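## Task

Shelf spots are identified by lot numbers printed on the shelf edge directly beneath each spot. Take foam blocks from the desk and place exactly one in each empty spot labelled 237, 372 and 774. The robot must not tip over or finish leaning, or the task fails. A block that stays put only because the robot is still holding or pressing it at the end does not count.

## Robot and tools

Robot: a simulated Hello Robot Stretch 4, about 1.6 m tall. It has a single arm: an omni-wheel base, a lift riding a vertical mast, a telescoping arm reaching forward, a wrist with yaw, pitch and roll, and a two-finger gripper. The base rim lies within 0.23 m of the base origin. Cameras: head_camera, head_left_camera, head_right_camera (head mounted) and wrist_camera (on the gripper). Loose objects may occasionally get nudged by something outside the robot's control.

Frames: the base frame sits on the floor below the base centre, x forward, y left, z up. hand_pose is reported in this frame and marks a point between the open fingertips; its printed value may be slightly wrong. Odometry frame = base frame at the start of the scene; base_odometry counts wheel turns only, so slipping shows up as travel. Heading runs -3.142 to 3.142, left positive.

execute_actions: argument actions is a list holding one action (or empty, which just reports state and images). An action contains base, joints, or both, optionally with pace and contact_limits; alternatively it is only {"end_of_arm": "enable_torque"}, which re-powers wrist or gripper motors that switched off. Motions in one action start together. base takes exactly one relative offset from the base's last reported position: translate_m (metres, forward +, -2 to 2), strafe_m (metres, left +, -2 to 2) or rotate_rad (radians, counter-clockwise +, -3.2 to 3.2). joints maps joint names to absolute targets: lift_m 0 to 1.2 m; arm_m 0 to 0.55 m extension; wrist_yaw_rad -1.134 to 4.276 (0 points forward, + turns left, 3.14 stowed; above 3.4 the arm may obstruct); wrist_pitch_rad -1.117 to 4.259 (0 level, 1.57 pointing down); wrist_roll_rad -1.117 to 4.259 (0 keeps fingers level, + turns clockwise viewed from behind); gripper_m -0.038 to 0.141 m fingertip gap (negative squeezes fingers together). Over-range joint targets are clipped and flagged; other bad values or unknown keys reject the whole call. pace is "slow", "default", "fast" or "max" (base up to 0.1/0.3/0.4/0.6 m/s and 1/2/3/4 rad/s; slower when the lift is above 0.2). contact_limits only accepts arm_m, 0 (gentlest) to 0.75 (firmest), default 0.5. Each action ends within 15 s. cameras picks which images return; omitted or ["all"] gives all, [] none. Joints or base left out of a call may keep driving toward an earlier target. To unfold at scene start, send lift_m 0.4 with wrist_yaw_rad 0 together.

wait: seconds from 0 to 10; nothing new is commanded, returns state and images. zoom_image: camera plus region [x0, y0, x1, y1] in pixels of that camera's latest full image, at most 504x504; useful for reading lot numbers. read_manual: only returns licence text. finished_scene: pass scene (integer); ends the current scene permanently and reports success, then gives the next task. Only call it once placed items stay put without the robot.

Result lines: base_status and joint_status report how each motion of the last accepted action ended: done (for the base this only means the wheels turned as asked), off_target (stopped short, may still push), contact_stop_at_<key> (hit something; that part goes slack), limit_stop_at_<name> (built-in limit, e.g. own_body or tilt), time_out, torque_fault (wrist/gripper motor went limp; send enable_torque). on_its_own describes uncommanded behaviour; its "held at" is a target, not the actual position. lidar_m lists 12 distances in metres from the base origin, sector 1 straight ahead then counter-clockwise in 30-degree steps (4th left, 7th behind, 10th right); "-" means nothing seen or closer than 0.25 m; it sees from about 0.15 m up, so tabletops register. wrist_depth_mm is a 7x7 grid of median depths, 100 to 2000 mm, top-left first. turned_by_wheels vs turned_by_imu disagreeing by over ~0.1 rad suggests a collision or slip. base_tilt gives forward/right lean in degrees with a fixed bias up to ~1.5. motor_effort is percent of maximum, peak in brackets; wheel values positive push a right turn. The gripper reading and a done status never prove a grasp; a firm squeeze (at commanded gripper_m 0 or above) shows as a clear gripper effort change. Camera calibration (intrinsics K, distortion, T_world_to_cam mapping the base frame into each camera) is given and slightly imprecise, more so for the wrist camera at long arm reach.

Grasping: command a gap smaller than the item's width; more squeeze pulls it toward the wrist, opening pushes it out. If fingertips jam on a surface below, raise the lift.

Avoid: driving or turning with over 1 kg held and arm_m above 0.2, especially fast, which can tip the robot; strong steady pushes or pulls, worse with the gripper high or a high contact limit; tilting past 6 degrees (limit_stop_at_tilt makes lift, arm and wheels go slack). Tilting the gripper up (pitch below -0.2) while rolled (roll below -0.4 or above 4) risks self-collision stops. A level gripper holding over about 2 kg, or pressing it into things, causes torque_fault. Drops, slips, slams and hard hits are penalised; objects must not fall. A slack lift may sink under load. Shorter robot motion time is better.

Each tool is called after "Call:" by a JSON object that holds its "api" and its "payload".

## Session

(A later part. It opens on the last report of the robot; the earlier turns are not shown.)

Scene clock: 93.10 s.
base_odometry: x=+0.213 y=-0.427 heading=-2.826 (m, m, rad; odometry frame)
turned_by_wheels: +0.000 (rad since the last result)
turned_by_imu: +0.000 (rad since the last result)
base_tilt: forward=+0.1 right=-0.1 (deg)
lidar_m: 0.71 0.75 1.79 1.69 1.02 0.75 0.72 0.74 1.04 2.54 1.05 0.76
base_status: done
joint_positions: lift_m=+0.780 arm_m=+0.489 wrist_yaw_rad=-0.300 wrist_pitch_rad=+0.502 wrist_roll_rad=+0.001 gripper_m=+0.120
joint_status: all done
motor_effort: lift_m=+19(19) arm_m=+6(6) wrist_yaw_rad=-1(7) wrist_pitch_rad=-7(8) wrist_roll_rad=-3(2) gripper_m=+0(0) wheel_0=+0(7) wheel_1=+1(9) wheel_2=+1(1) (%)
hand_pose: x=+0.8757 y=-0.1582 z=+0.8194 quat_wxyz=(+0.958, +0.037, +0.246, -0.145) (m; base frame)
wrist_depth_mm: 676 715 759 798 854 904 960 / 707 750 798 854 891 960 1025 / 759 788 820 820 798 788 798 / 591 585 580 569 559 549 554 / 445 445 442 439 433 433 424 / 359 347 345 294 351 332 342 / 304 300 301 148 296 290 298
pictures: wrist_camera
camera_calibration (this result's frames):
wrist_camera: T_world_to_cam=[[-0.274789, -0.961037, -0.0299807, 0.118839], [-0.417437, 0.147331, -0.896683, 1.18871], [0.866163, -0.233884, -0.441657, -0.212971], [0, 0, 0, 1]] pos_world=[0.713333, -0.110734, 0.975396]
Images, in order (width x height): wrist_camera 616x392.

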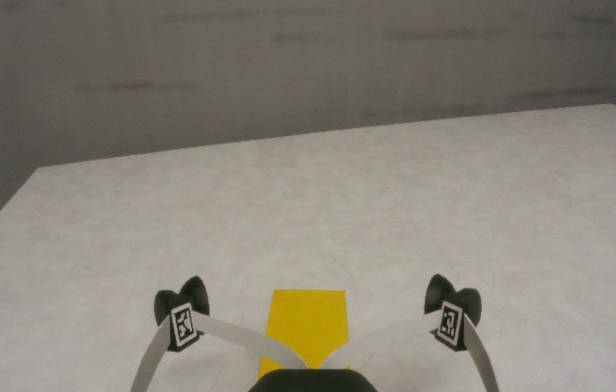

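Call:
{"api": "execute_actions", "payload": {"actions": [{"joints":{"arm_m":0.507,"lift_m":0.705,"gripper_m":0.095}}], "cameras": ["wrist_camera"]}}

Call:
{"api": "execute_actions", "payload": {"actions": [{"joints":{"gripper_m":0.02}}], "cameras": []}}

Call:
{"api": "execute_actions", "payload": {"actions": [{"joints":{"lift_m":0.74},"pace":"fast"}], "cameras": ["wrist_camera"]}}

Call:
{"api": "execute_actions", "payload": {"actions": [{"base":{"strafe_m":-2.0},"joints":{"arm_m":0.005,"wrist_yaw_rad":0},"pace":"max"}], "cameras": ["wrist_camera"]}}

Scene clock: 94.83 s.
base_odometry: x=+0.213 y=-0.427 heading=-2.826 (m, m, rad; odometry frame)
turned_by_wheels: +0.000 (rad since the last result)
turned_by_imu: +0.000 (rad since the last result)
base_tilt: forward=+0.1 right=+0.0 (deg)
lidar_m: 0.72 0.73 1.75 1.68 1.06 0.76 0.71 0.73 1.02 2.54 1.07 0.76
base_status: not commanded
joint_positions: lift_m=+0.705 arm_m=+0.506 wrist_yaw_rad=-0.300 wrist_pitch_rad=+0.502 wrist_roll_rad=+0.001 gripper_m=+0.095
joint_status: all done
motor_effort: lift_m=+16(18) arm_m=+6(5) wrist_yaw_rad=+0(1) wrist_pitch_rad=-7(7) wrist_roll_rad=-2(2) gripper_m=-1(3) wheel_0=+0(0) wheel_1=+1(1) wheel_2=+0(1) (%)
hand_pose: x=+0.8926 y=-0.1582 z=+0.7446 quat_wxyz=(+0.958, +0.037, +0.246, -0.145) (m; base frame)
wrist_depth_mm: 661 691 741 778 842 891 946 / 699 732 778 831 866 904 976 / 615 597 580 569 559 554 559 / 418 413 410 402 399 392 389 / 317 315 312 233 306 304 298 / 254 254 200 192 209 245 243 / 215 212 208 153 203 204 210
pictures: wrist_camera
camera_calibration (this result's frames):
wrist_camera: T_world_to_cam=[[-0.275121, -0.960942, -0.0299814, 0.121484], [-0.417412, 0.147483, -0.896669, 1.12871], [0.866069, -0.234178, -0.441684, -0.260601], [0, 0, 0, 1]] pos_world=[0.730257, -0.110753, 0.900616]
Images, in order (width x height): wrist_camera 616x392.

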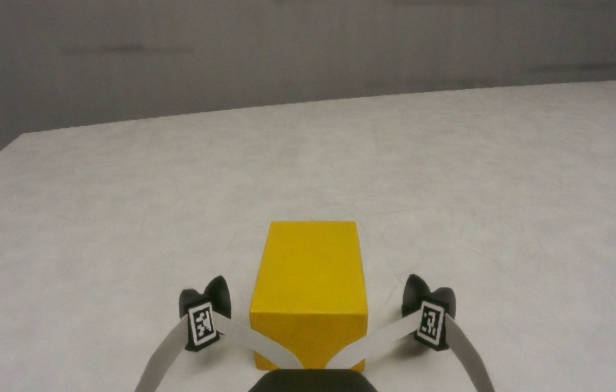

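Scene clock: 96.40 s.
base_odometry: x=+0.213 y=-0.427 heading=-2.826 (m, m, rad; odometry frame)
turned_by_wheels: +0.000 (rad since the last result)
turned_by_imu: +0.000 (rad since the last result)
base_tilt: forward=+0.0 right=-0.1 (deg)
lidar_m: 0.70 0.73 1.76 1.68 1.01 0.75 0.70 0.74 1.02 2.54 1.07 0.77
base_status: not commanded
joint_positions: lift_m=+0.705 arm_m=+0.506 wrist_yaw_rad=-0.300 wrist_pitch_rad=+0.502 wrist_roll_rad=+0.001 gripper_m=+0.020
joint_status: all done
motor_effort: lift_m=+16(16) arm_m=+6(6) wrist_yaw_rad=+0(1) wrist_pitch_rad=-7(8) wrist_roll_rad=+0(2) gripper_m=-18(17) wheel_0=+0(0) wheel_1=+1(1) wheel_2=+1(1) (%)
hand_pose: x=+0.8926 y=-0.1582 z=+0.7445 quat_wxyz=(+0.958, +0.037, +0.246, -0.145) (m; base frame)
wrist_depth_mm: 654 707 741 788 831 878 946 / 707 741 778 831 866 931 976 / 615 591 580 569 559 554 549 / 418 413 404 399 397 392 389 / 317 314 312 223 304 301 298 / 252 254 200 181 187 246 243 / 215 205 205 182 189 180 209
pictures: none
No camera images: the call's "cameras" was empty. Leave "cameras" out to get every camera's image.

Scene clock: 97.20 s.
base_odometry: x=+0.213 y=-0.427 heading=-2.826 (m, m, rad; odometry frame)
turned_by_wheels: +0.000 (rad since the last result)
turned_by_imu: +0.000 (rad since the last result)
base_tilt: forward=+0.2 right=-0.1 (deg)
lidar_m: 0.72 0.75 1.77 1.69 1.04 0.75 0.71 0.74 1.05 2.54 1.08 0.76
base_status: not commanded
joint_positions: lift_m=+0.740 arm_m=+0.506 wrist_yaw_rad=-0.300 wrist_pitch_rad=+0.502 wrist_roll_rad=+0.001 gripper_m=+0.020
joint_status: all done
motor_effort: lift_m=+21(22) arm_m=+6(6) wrist_yaw_rad=+0(0) wrist_pitch_rad=-9(8) wrist_roll_rad=-2(1) gripper_m=-19(19) wheel_0=+0(0) wheel_1=+1(1) wheel_2=+1(1) (%)
hand_pose: x=+0.8926 y=-0.1582 z=+0.7791 quat_wxyz=(+0.958, +0.037, +0.246, -0.145) (m; base frame)
wrist_depth_mm: 661 699 741 778 842 904 946 / 699 732 778 842 878 946 991 / 715 707 691 676 661 654 654 / 496 492 484 477 469 466 459 / 375 375 373 223 364 362 357 / 303 301 200 181 186 293 290 / 255 246 246 181 189 201 247
pictures: wrist_camera
camera_calibration (this result's frames):
wrist_camera: T_world_to_cam=[[-0.275132, -0.960939, -0.0299895, 0.122539], [-0.417748, 0.147586, -0.896496, 1.15986], [0.865903, -0.234127, -0.442036, -0.244859], [0, 0, 0, 1]] pos_world=[0.730267, -0.110755, 0.935244]
Images, in order (width x height): wrist_camera 616x392.

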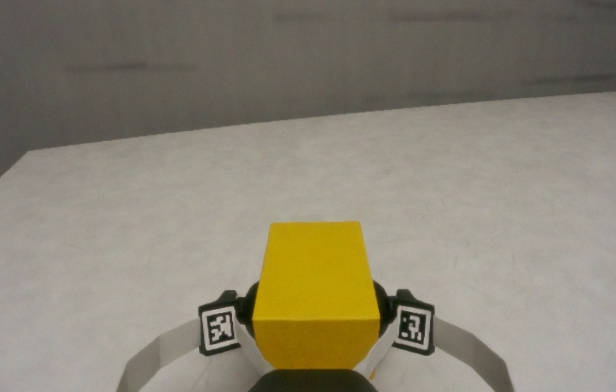

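Scene clock: 103.17 s.
base_odometry: x=-0.407 y=+1.474 heading=-2.826 (m, m, rad; odometry frame)
turned_by_wheels: +0.000 (rad since the last result)
turned_by_imu: +0.011 (rad since the last result)
base_tilt: forward=+0.1 right=+0.0 (deg)
lidar_m: 1.51 1.02 1.10 2.74 1.08 0.86 2.20 0.77 0.57 0.53 0.58 0.75
base_status: done
joint_positions: lift_m=+0.740 arm_m=+0.006 wrist_yaw_rad=+0.000 wrist_pitch_rad=+0.503 wrist_roll_rad=+0.001 gripper_m=+0.020
joint_status: all done
motor_effort: lift_m=+20(20) arm_m=-6(6) wrist_yaw_rad=+1(7) wrist_pitch_rad=-9(9) wrist_roll_rad=-2(2) gripper_m=-18(19) wheel_0=+0(11) wheel_1=+1(9) wheel_2=+1(2) (%)
hand_pose: x=+0.4297 y=-0.0875 z=+0.7791 quat_wxyz=(+0.969, +0.000, +0.249, +0.000) (m; base frame)
wrist_depth_mm: 1205 1229 1205 1182 1138 1118 778 / 1255 1255 1281 1255 1229 1160 741 / 1397 1366 1366 1336 1336 1182 768 / 1464 1430 1499 1397 1397 1160 768 / 1537 1576 1576 223 1499 1182 768 / 1229 1308 200 181 187 1138 759 / 1098 1078 1060 182 188 535 778
pictures: wrist_camera
camera_calibration (this result's frames):
wrist_camera: T_world_to_cam=[[0.0206956, -0.999336, -0.0300008, -0.0673346], [-0.442893, 0.0177385, -0.896399, 0.95538], [0.896336, 0.0318386, -0.442231, 0.18281], [0, 0, 0, 1]] pos_world=[0.260665, -0.0900573, 0.935226]
Images, in order (width x height): wrist_camera 616x392.

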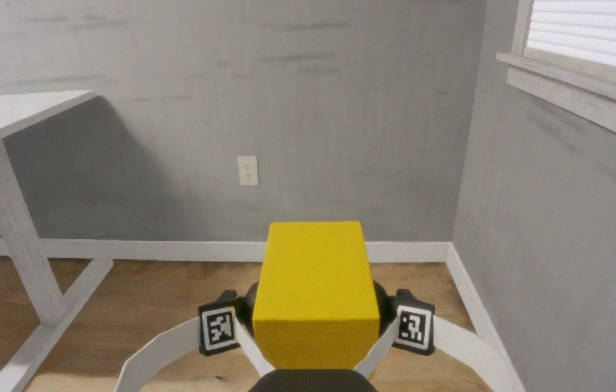

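Call:
{"api": "execute_actions", "payload": {"actions": [{"base":{"translate_m":-1.82},"joints":{"lift_m":0.25},"pace":"max"}], "cameras": []}}

Call:
{"api": "execute_actions", "payload": {"actions": [{"base":{"strafe_m":1.93},"pace":"max"}], "cameras": ["head_camera"]}}

Scene clock: 109.07 s.
base_odometry: x=+1.323 y=+2.039 heading=-2.826 (m, m, rad; odometry frame)
turned_by_wheels: +0.000 (rad since the last result)
turned_by_imu: +0.002 (rad since the last result)
base_tilt: forward=+0.1 right=-0.2 (deg)
lidar_m: 2.26 0.75 0.86 1.49 0.54 0.38 0.35 0.38 0.55 0.52 0.55 0.79
base_status: done
joint_positions: lift_m=+0.250 arm_m=+0.006 wrist_yaw_rad=+0.000 wrist_pitch_rad=+0.503 wrist_roll_rad=+0.001 gripper_m=+0.020
joint_status: all done
motor_effort: lift_m=+17(18) arm_m=-6(6) wrist_yaw_rad=+1(2) wrist_pitch_rad=-9(9) wrist_roll_rad=-2(2) gripper_m=-20(19) wheel_0=+0(6) wheel_1=+1(6) wheel_2=-1(12) (%)
hand_pose: x=+0.4297 y=-0.0874 z=+0.2893 quat_wxyz=(+0.969, +0.000, +0.249, +0.000) (m; base frame)
wrist_depth_mm: 741 - - - - 1098 750 / 741 - - - - 1118 723 / 750 1499 1464 1430 1397 1078 741 / 750 976 1008 991 991 931 741 / 723 788 768 223 759 750 691 / 634 634 200 181 187 615 603 / 535 512 512 182 187 327 512
pictures: none
No camera images: the call's "cameras" was empty. Leave "cameras" out to get every camera's image.

Scene clock: 113.77 s.
base_odometry: x=+1.921 y=+0.204 heading=-2.826 (m, m, rad; odometry frame)
turned_by_wheels: +0.000 (rad since the last result)
turned_by_imu: -0.011 (rad since the last result)
base_tilt: forward=+0.0 right=+0.0 (deg)
lidar_m: 0.60 0.63 0.86 1.41 0.53 0.38 0.35 0.36 0.51 1.51 0.89 0.62
base_status: done
joint_positions: lift_m=+0.250 arm_m=+0.006 wrist_yaw_rad=+0.000 wrist_pitch_rad=+0.502 wrist_roll_rad=+0.001 gripper_m=+0.020
joint_status: not commanded
motor_effort: lift_m=+18(18) arm_m=-6(6) wrist_yaw_rad=+1(0) wrist_pitch_rad=-9(9) wrist_roll_rad=-1(2) gripper_m=-18(19) wheel_0=+0(11) wheel_1=-1(13) wheel_2=+0(1) (%)
hand_pose: x=+0.4298 y=-0.0874 z=+0.2893 quat_wxyz=(+0.969, +0.000, +0.249, +0.000) (m; base frame)
wrist_depth_mm: 585 768 768 750 759 741 627 / 591 788 798 809 798 788 627 / 603 842 866 866 831 831 615 / 597 798 831 831 820 809 615 / 591 640 654 223 627 621 585 / 530 530 200 181 187 504 504 / 530 508 508 181 188 329 504
pictures: head_camera
Images, in order (width x height): head_camera 420x560.

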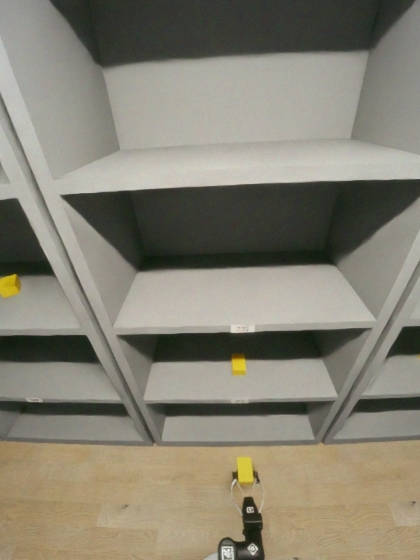

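Call:
{"api": "execute_actions", "payload": {"actions": [{"base":{"strafe_m":1.8},"joints":{"lift_m":1.005},"pace":"max"}], "cameras": ["head_camera","wrist_camera"]}}

Scene clock: 118.43 s.
base_odometry: x=+2.480 y=-1.507 heading=-2.826 (m, m, rad; odometry frame)
turned_by_wheels: +0.000 (rad since the last result)
turned_by_imu: -0.010 (rad since the last result)
base_tilt: forward=+0.1 right=-0.1 (deg)
lidar_m: 0.59 0.63 0.47 0.41 0.45 0.37 0.35 0.38 0.52 1.44 0.88 0.61
base_status: done
joint_positions: lift_m=+1.005 arm_m=+0.006 wrist_yaw_rad=+0.000 wrist_pitch_rad=+0.502 wrist_roll_rad=+0.001 gripper_m=+0.020
joint_status: all done
motor_effort: lift_m=+20(21) arm_m=-6(6) wrist_yaw_rad=+1(1) wrist_pitch_rad=-8(10) wrist_roll_rad=-1(2) gripper_m=-18(18) wheel_0=-1(13) wheel_1=+1(13) wheel_2=+0(0) (%)
hand_pose: x=+0.4297 y=-0.0874 z=+1.0442 quat_wxyz=(+0.969, +0.000, +0.249, +0.000) (m; base frame)
wrist_depth_mm: 699 768 759 759 750 723 496 / 707 809 809 798 798 732 504 / 661 707 634 615 661 634 512 / 496 484 477 473 466 462 459 / 661 878 1008 224 946 691 492 / 691 904 199 181 187 741 508 / 691 768 768 182 189 375 525
pictures: head_camera, wrist_camera
camera_calibration (this result's frames):
wrist_camera: T_world_to_cam=[[0.0209637, -0.99933, -0.0299973, -0.0594345], [-0.442748, 0.0176219, -0.896473, 1.19301], [0.896401, 0.0320747, -0.442082, 0.299845], [0, 0, 0, 1]] pos_world=[0.260666, -0.0900353, 1.20027]
Images, in order (width x height): head_camera 420x560, wrist_camera 616x392.

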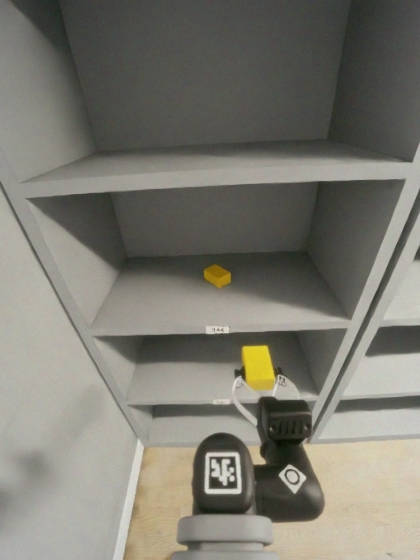

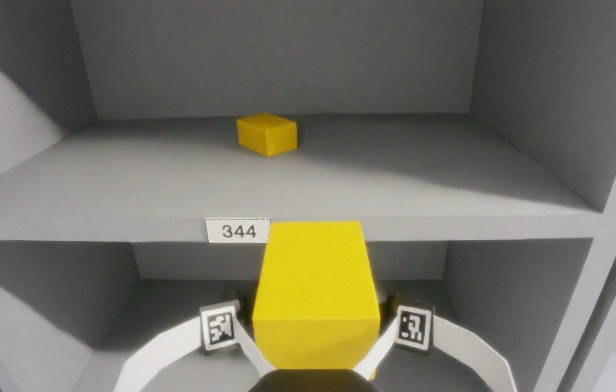

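Call:
{"api": "execute_actions", "payload": {"actions": [{"joints":{"lift_m":0.545},"pace":"max"}], "cameras": ["wrist_camera"]}}

Call:
{"api": "execute_actions", "payload": {"actions": [{"base":{"strafe_m":0.085},"joints":{"arm_m":0.35},"pace":"fast"}], "cameras": []}}

Call:
{"api": "execute_actions", "payload": {"actions": [{"joints":{"lift_m":0.519}}], "cameras": ["wrist_camera"]}}

Scene clock: 120.43 s.
base_odometry: x=+2.480 y=-1.507 heading=-2.826 (m, m, rad; odometry frame)
turned_by_wheels: +0.000 (rad since the last result)
turned_by_imu: +0.000 (rad since the last result)
base_tilt: forward=+0.1 right=-0.1 (deg)
lidar_m: 0.57 0.62 0.46 0.43 0.45 0.37 0.33 0.37 0.52 1.43 0.87 0.63
base_status: not commanded
joint_positions: lift_m=+0.545 arm_m=+0.006 wrist_yaw_rad=+0.000 wrist_pitch_rad=+0.503 wrist_roll_rad=+0.001 gripper_m=+0.020
joint_status: all done
motor_effort: lift_m=+18(20) arm_m=-6(6) wrist_yaw_rad=+1(0) wrist_pitch_rad=-9(9) wrist_roll_rad=-3(2) gripper_m=-18(19) wheel_0=-1(1) wheel_1=+1(1) wheel_2=+0(0) (%)
hand_pose: x=+0.4297 y=-0.0874 z=+0.5843 quat_wxyz=(+0.969, +0.000, +0.249, +0.000) (m; base frame)
wrist_depth_mm: 707 759 759 759 750 723 500 / 691 809 809 798 798 732 504 / 654 699 668 668 647 640 508 / 484 477 473 466 459 455 452 / 668 946 1008 223 960 699 496 / 691 904 200 181 187 732 512 / 691 759 768 181 189 375 530
pictures: wrist_camera
camera_calibration (this result's frames):
wrist_camera: T_world_to_cam=[[0.0209947, -0.999329, -0.0300014, -0.0732292], [-0.442928, 0.0176055, -0.896384, 0.780792], [0.896311, 0.0321078, -0.442261, 0.0967318], [0, 0, 0, 1]] pos_world=[0.26067, -0.0900322, 0.740474]
Images, in order (width x height): wrist_camera 616x392.

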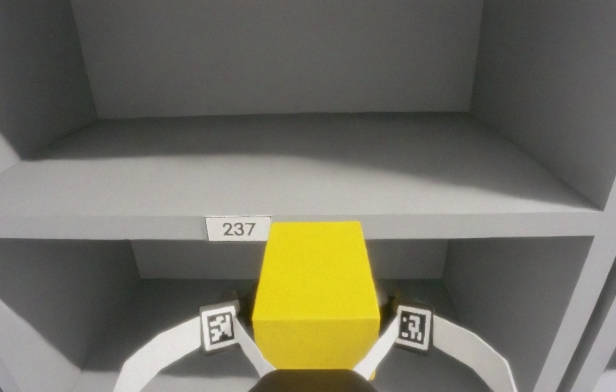

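Scene clock: 122.23 s.
base_odometry: x=+2.506 y=-1.588 heading=-2.826 (m, m, rad; odometry frame)
turned_by_wheels: +0.000 (rad since the last result)
turned_by_imu: -0.001 (rad since the last result)
base_tilt: forward=+0.1 right=+0.0 (deg)
lidar_m: 0.56 0.52 0.38 0.35 0.35 0.35 0.35 0.34 0.53 1.42 0.87 0.59
base_status: done
joint_positions: lift_m=+0.545 arm_m=+0.349 wrist_yaw_rad=+0.000 wrist_pitch_rad=+0.502 wrist_roll_rad=+0.001 gripper_m=+0.020
joint_status: all done
motor_effort: lift_m=+17(18) arm_m=+6(7) wrist_yaw_rad=+0(2) wrist_pitch_rad=-8(9) wrist_roll_rad=-2(2) gripper_m=-19(18) wheel_0=+1(7) wheel_1=-1(11) wheel_2=+0(2) (%)
hand_pose: x=+0.7727 y=-0.0874 z=+0.5844 quat_wxyz=(+0.969, +0.000, +0.249, +0.000) (m; base frame)
wrist_depth_mm: 449 445 449 439 439 436 433 / 469 473 469 469 462 459 459 / 512 504 504 504 496 492 488 / 480 477 466 462 452 445 445 / 362 362 359 223 349 349 343 / 293 294 200 180 187 281 278 / 247 236 236 181 189 196 236
pictures: none
No camera images: the call's "cameras" was empty. Leave "cameras" out to get every camera's image.

Scene clock: 123.10 s.
base_odometry: x=+2.506 y=-1.588 heading=-2.826 (m, m, rad; odometry frame)
turned_by_wheels: +0.000 (rad since the last result)
turned_by_imu: +0.000 (rad since the last result)
base_tilt: forward=+0.2 right=-0.2 (deg)
lidar_m: 0.58 0.54 0.37 0.35 0.37 0.38 0.34 0.38 0.53 1.44 0.89 0.63
base_status: not commanded
joint_positions: lift_m=+0.519 arm_m=+0.349 wrist_yaw_rad=+0.000 wrist_pitch_rad=+0.502 wrist_roll_rad=+0.001 gripper_m=+0.020
joint_status: all done
motor_effort: lift_m=+16(17) arm_m=+6(6) wrist_yaw_rad=+0(0) wrist_pitch_rad=-8(8) wrist_roll_rad=-3(3) gripper_m=-19(18) wheel_0=+1(1) wheel_1=+0(1) wheel_2=+0(0) (%)
hand_pose: x=+0.7727 y=-0.0874 z=+0.5585 quat_wxyz=(+0.969, +0.000, +0.249, +0.000) (m; base frame)
wrist_depth_mm: 449 442 442 436 439 433 430 / 473 477 469 469 469 462 459 / 508 508 500 496 492 484 480 / 418 415 410 404 397 394 387 / 317 317 314 223 306 303 298 / 255 255 200 181 187 246 244 / 216 206 206 181 189 181 208
pictures: wrist_camera
camera_calibration (this result's frames):
wrist_camera: T_world_to_cam=[[0.0212436, -0.999324, -0.0299957, -0.0813401], [-0.442687, 0.0174988, -0.896506, 0.909428], [0.896425, 0.0323237, -0.442016, -0.222346], [0, 0, 0, 1]] pos_world=[0.603636, -0.090012, 0.714587]
Images, in order (width x height): wrist_camera 616x392.

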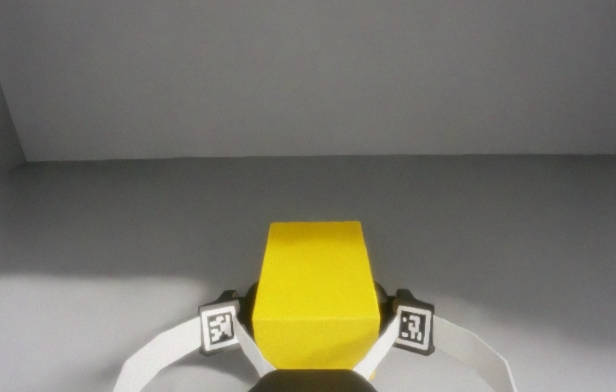

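Call:
{"api": "execute_actions", "payload": {"actions": [{"joints":{"gripper_m":0.1}}], "cameras": []}}

Call:
{"api": "execute_actions", "payload": {"actions": [{"joints":{"arm_m":0.1,"lift_m":0.528},"pace":"max"}], "cameras": ["wrist_camera"]}}

Scene clock: 124.97 s.
base_odometry: x=+2.506 y=-1.588 heading=-2.826 (m, m, rad; odometry frame)
turned_by_wheels: +0.000 (rad since the last result)
turned_by_imu: +0.000 (rad since the last result)
base_tilt: forward=+0.2 right=+0.0 (deg)
lidar_m: 0.59 0.54 0.35 0.33 0.37 0.37 0.35 0.37 0.52 1.44 0.90 0.62
base_status: not commanded
joint_positions: lift_m=+0.519 arm_m=+0.349 wrist_yaw_rad=+0.000 wrist_pitch_rad=+0.502 wrist_roll_rad=+0.001 gripper_m=+0.100
joint_status: all done
motor_effort: lift_m=+16(16) arm_m=+6(6) wrist_yaw_rad=+0(0) wrist_pitch_rad=-8(8) wrist_roll_rad=-2(1) gripper_m=-1(20) wheel_0=+1(1) wheel_1=-1(0) wheel_2=+0(0) (%)
hand_pose: x=+0.7727 y=-0.0874 z=+0.5585 quat_wxyz=(+0.969, +0.000, +0.249, +0.000) (m; base frame)
wrist_depth_mm: 445 449 442 439 439 436 433 / 473 473 469 469 462 462 452 / 512 504 500 496 492 488 484 / 421 415 407 404 397 394 389 / 317 317 315 234 306 303 301 / 255 255 206 191 197 238 243 / 216 213 212 153 204 204 208
pictures: none
No camera images: the call's "cameras" was empty. Leave "cameras" out to get every camera's image.

Scene clock: 126.43 s.
base_odometry: x=+2.506 y=-1.588 heading=-2.826 (m, m, rad; odometry frame)
turned_by_wheels: +0.000 (rad since the last result)
turned_by_imu: +0.000 (rad since the last result)
base_tilt: forward=+0.1 right=-0.1 (deg)
lidar_m: 0.58 0.55 0.37 0.35 0.38 0.37 0.36 0.35 0.54 1.47 0.87 0.62
base_status: not commanded
joint_positions: lift_m=+0.528 arm_m=+0.101 wrist_yaw_rad=+0.000 wrist_pitch_rad=+0.502 wrist_roll_rad=+0.001 gripper_m=+0.100
joint_status: all done
motor_effort: lift_m=+19(20) arm_m=-6(8) wrist_yaw_rad=+2(1) wrist_pitch_rad=-8(8) wrist_roll_rad=-2(3) gripper_m=-1(2) wheel_0=+1(1) wheel_1=-1(1) wheel_2=-1(0) (%)
hand_pose: x=+0.5248 y=-0.0875 z=+0.5673 quat_wxyz=(+0.969, +0.000, +0.248, +0.000) (m; base frame)
wrist_depth_mm: 585 683 676 661 654 654 627 / 591 715 715 715 707 707 640 / 564 634 621 559 597 591 574 / 442 436 427 418 424 418 410 / 353 349 343 340 338 336 332 / 574 820 213 904 866 809 634 / 574 723 768 153 750 732 640
pictures: wrist_camera
camera_calibration (this result's frames):
wrist_camera: T_world_to_cam=[[0.0207711, -0.999334, -0.0299927, -0.0756839], [-0.44255, 0.0177101, -0.896569, 0.807519], [0.896503, 0.031896, -0.441888, 0.00367525], [0, 0, 0, 1]] pos_world=[0.355645, -0.090052, 0.723351]
Images, in order (width x height): wrist_camera 616x392.

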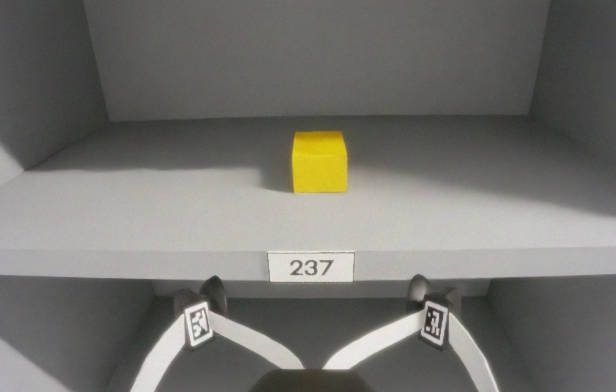

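Call:
{"api": "finished_scene", "payload": {"scene": 1}}

The scene is finished: the task was done.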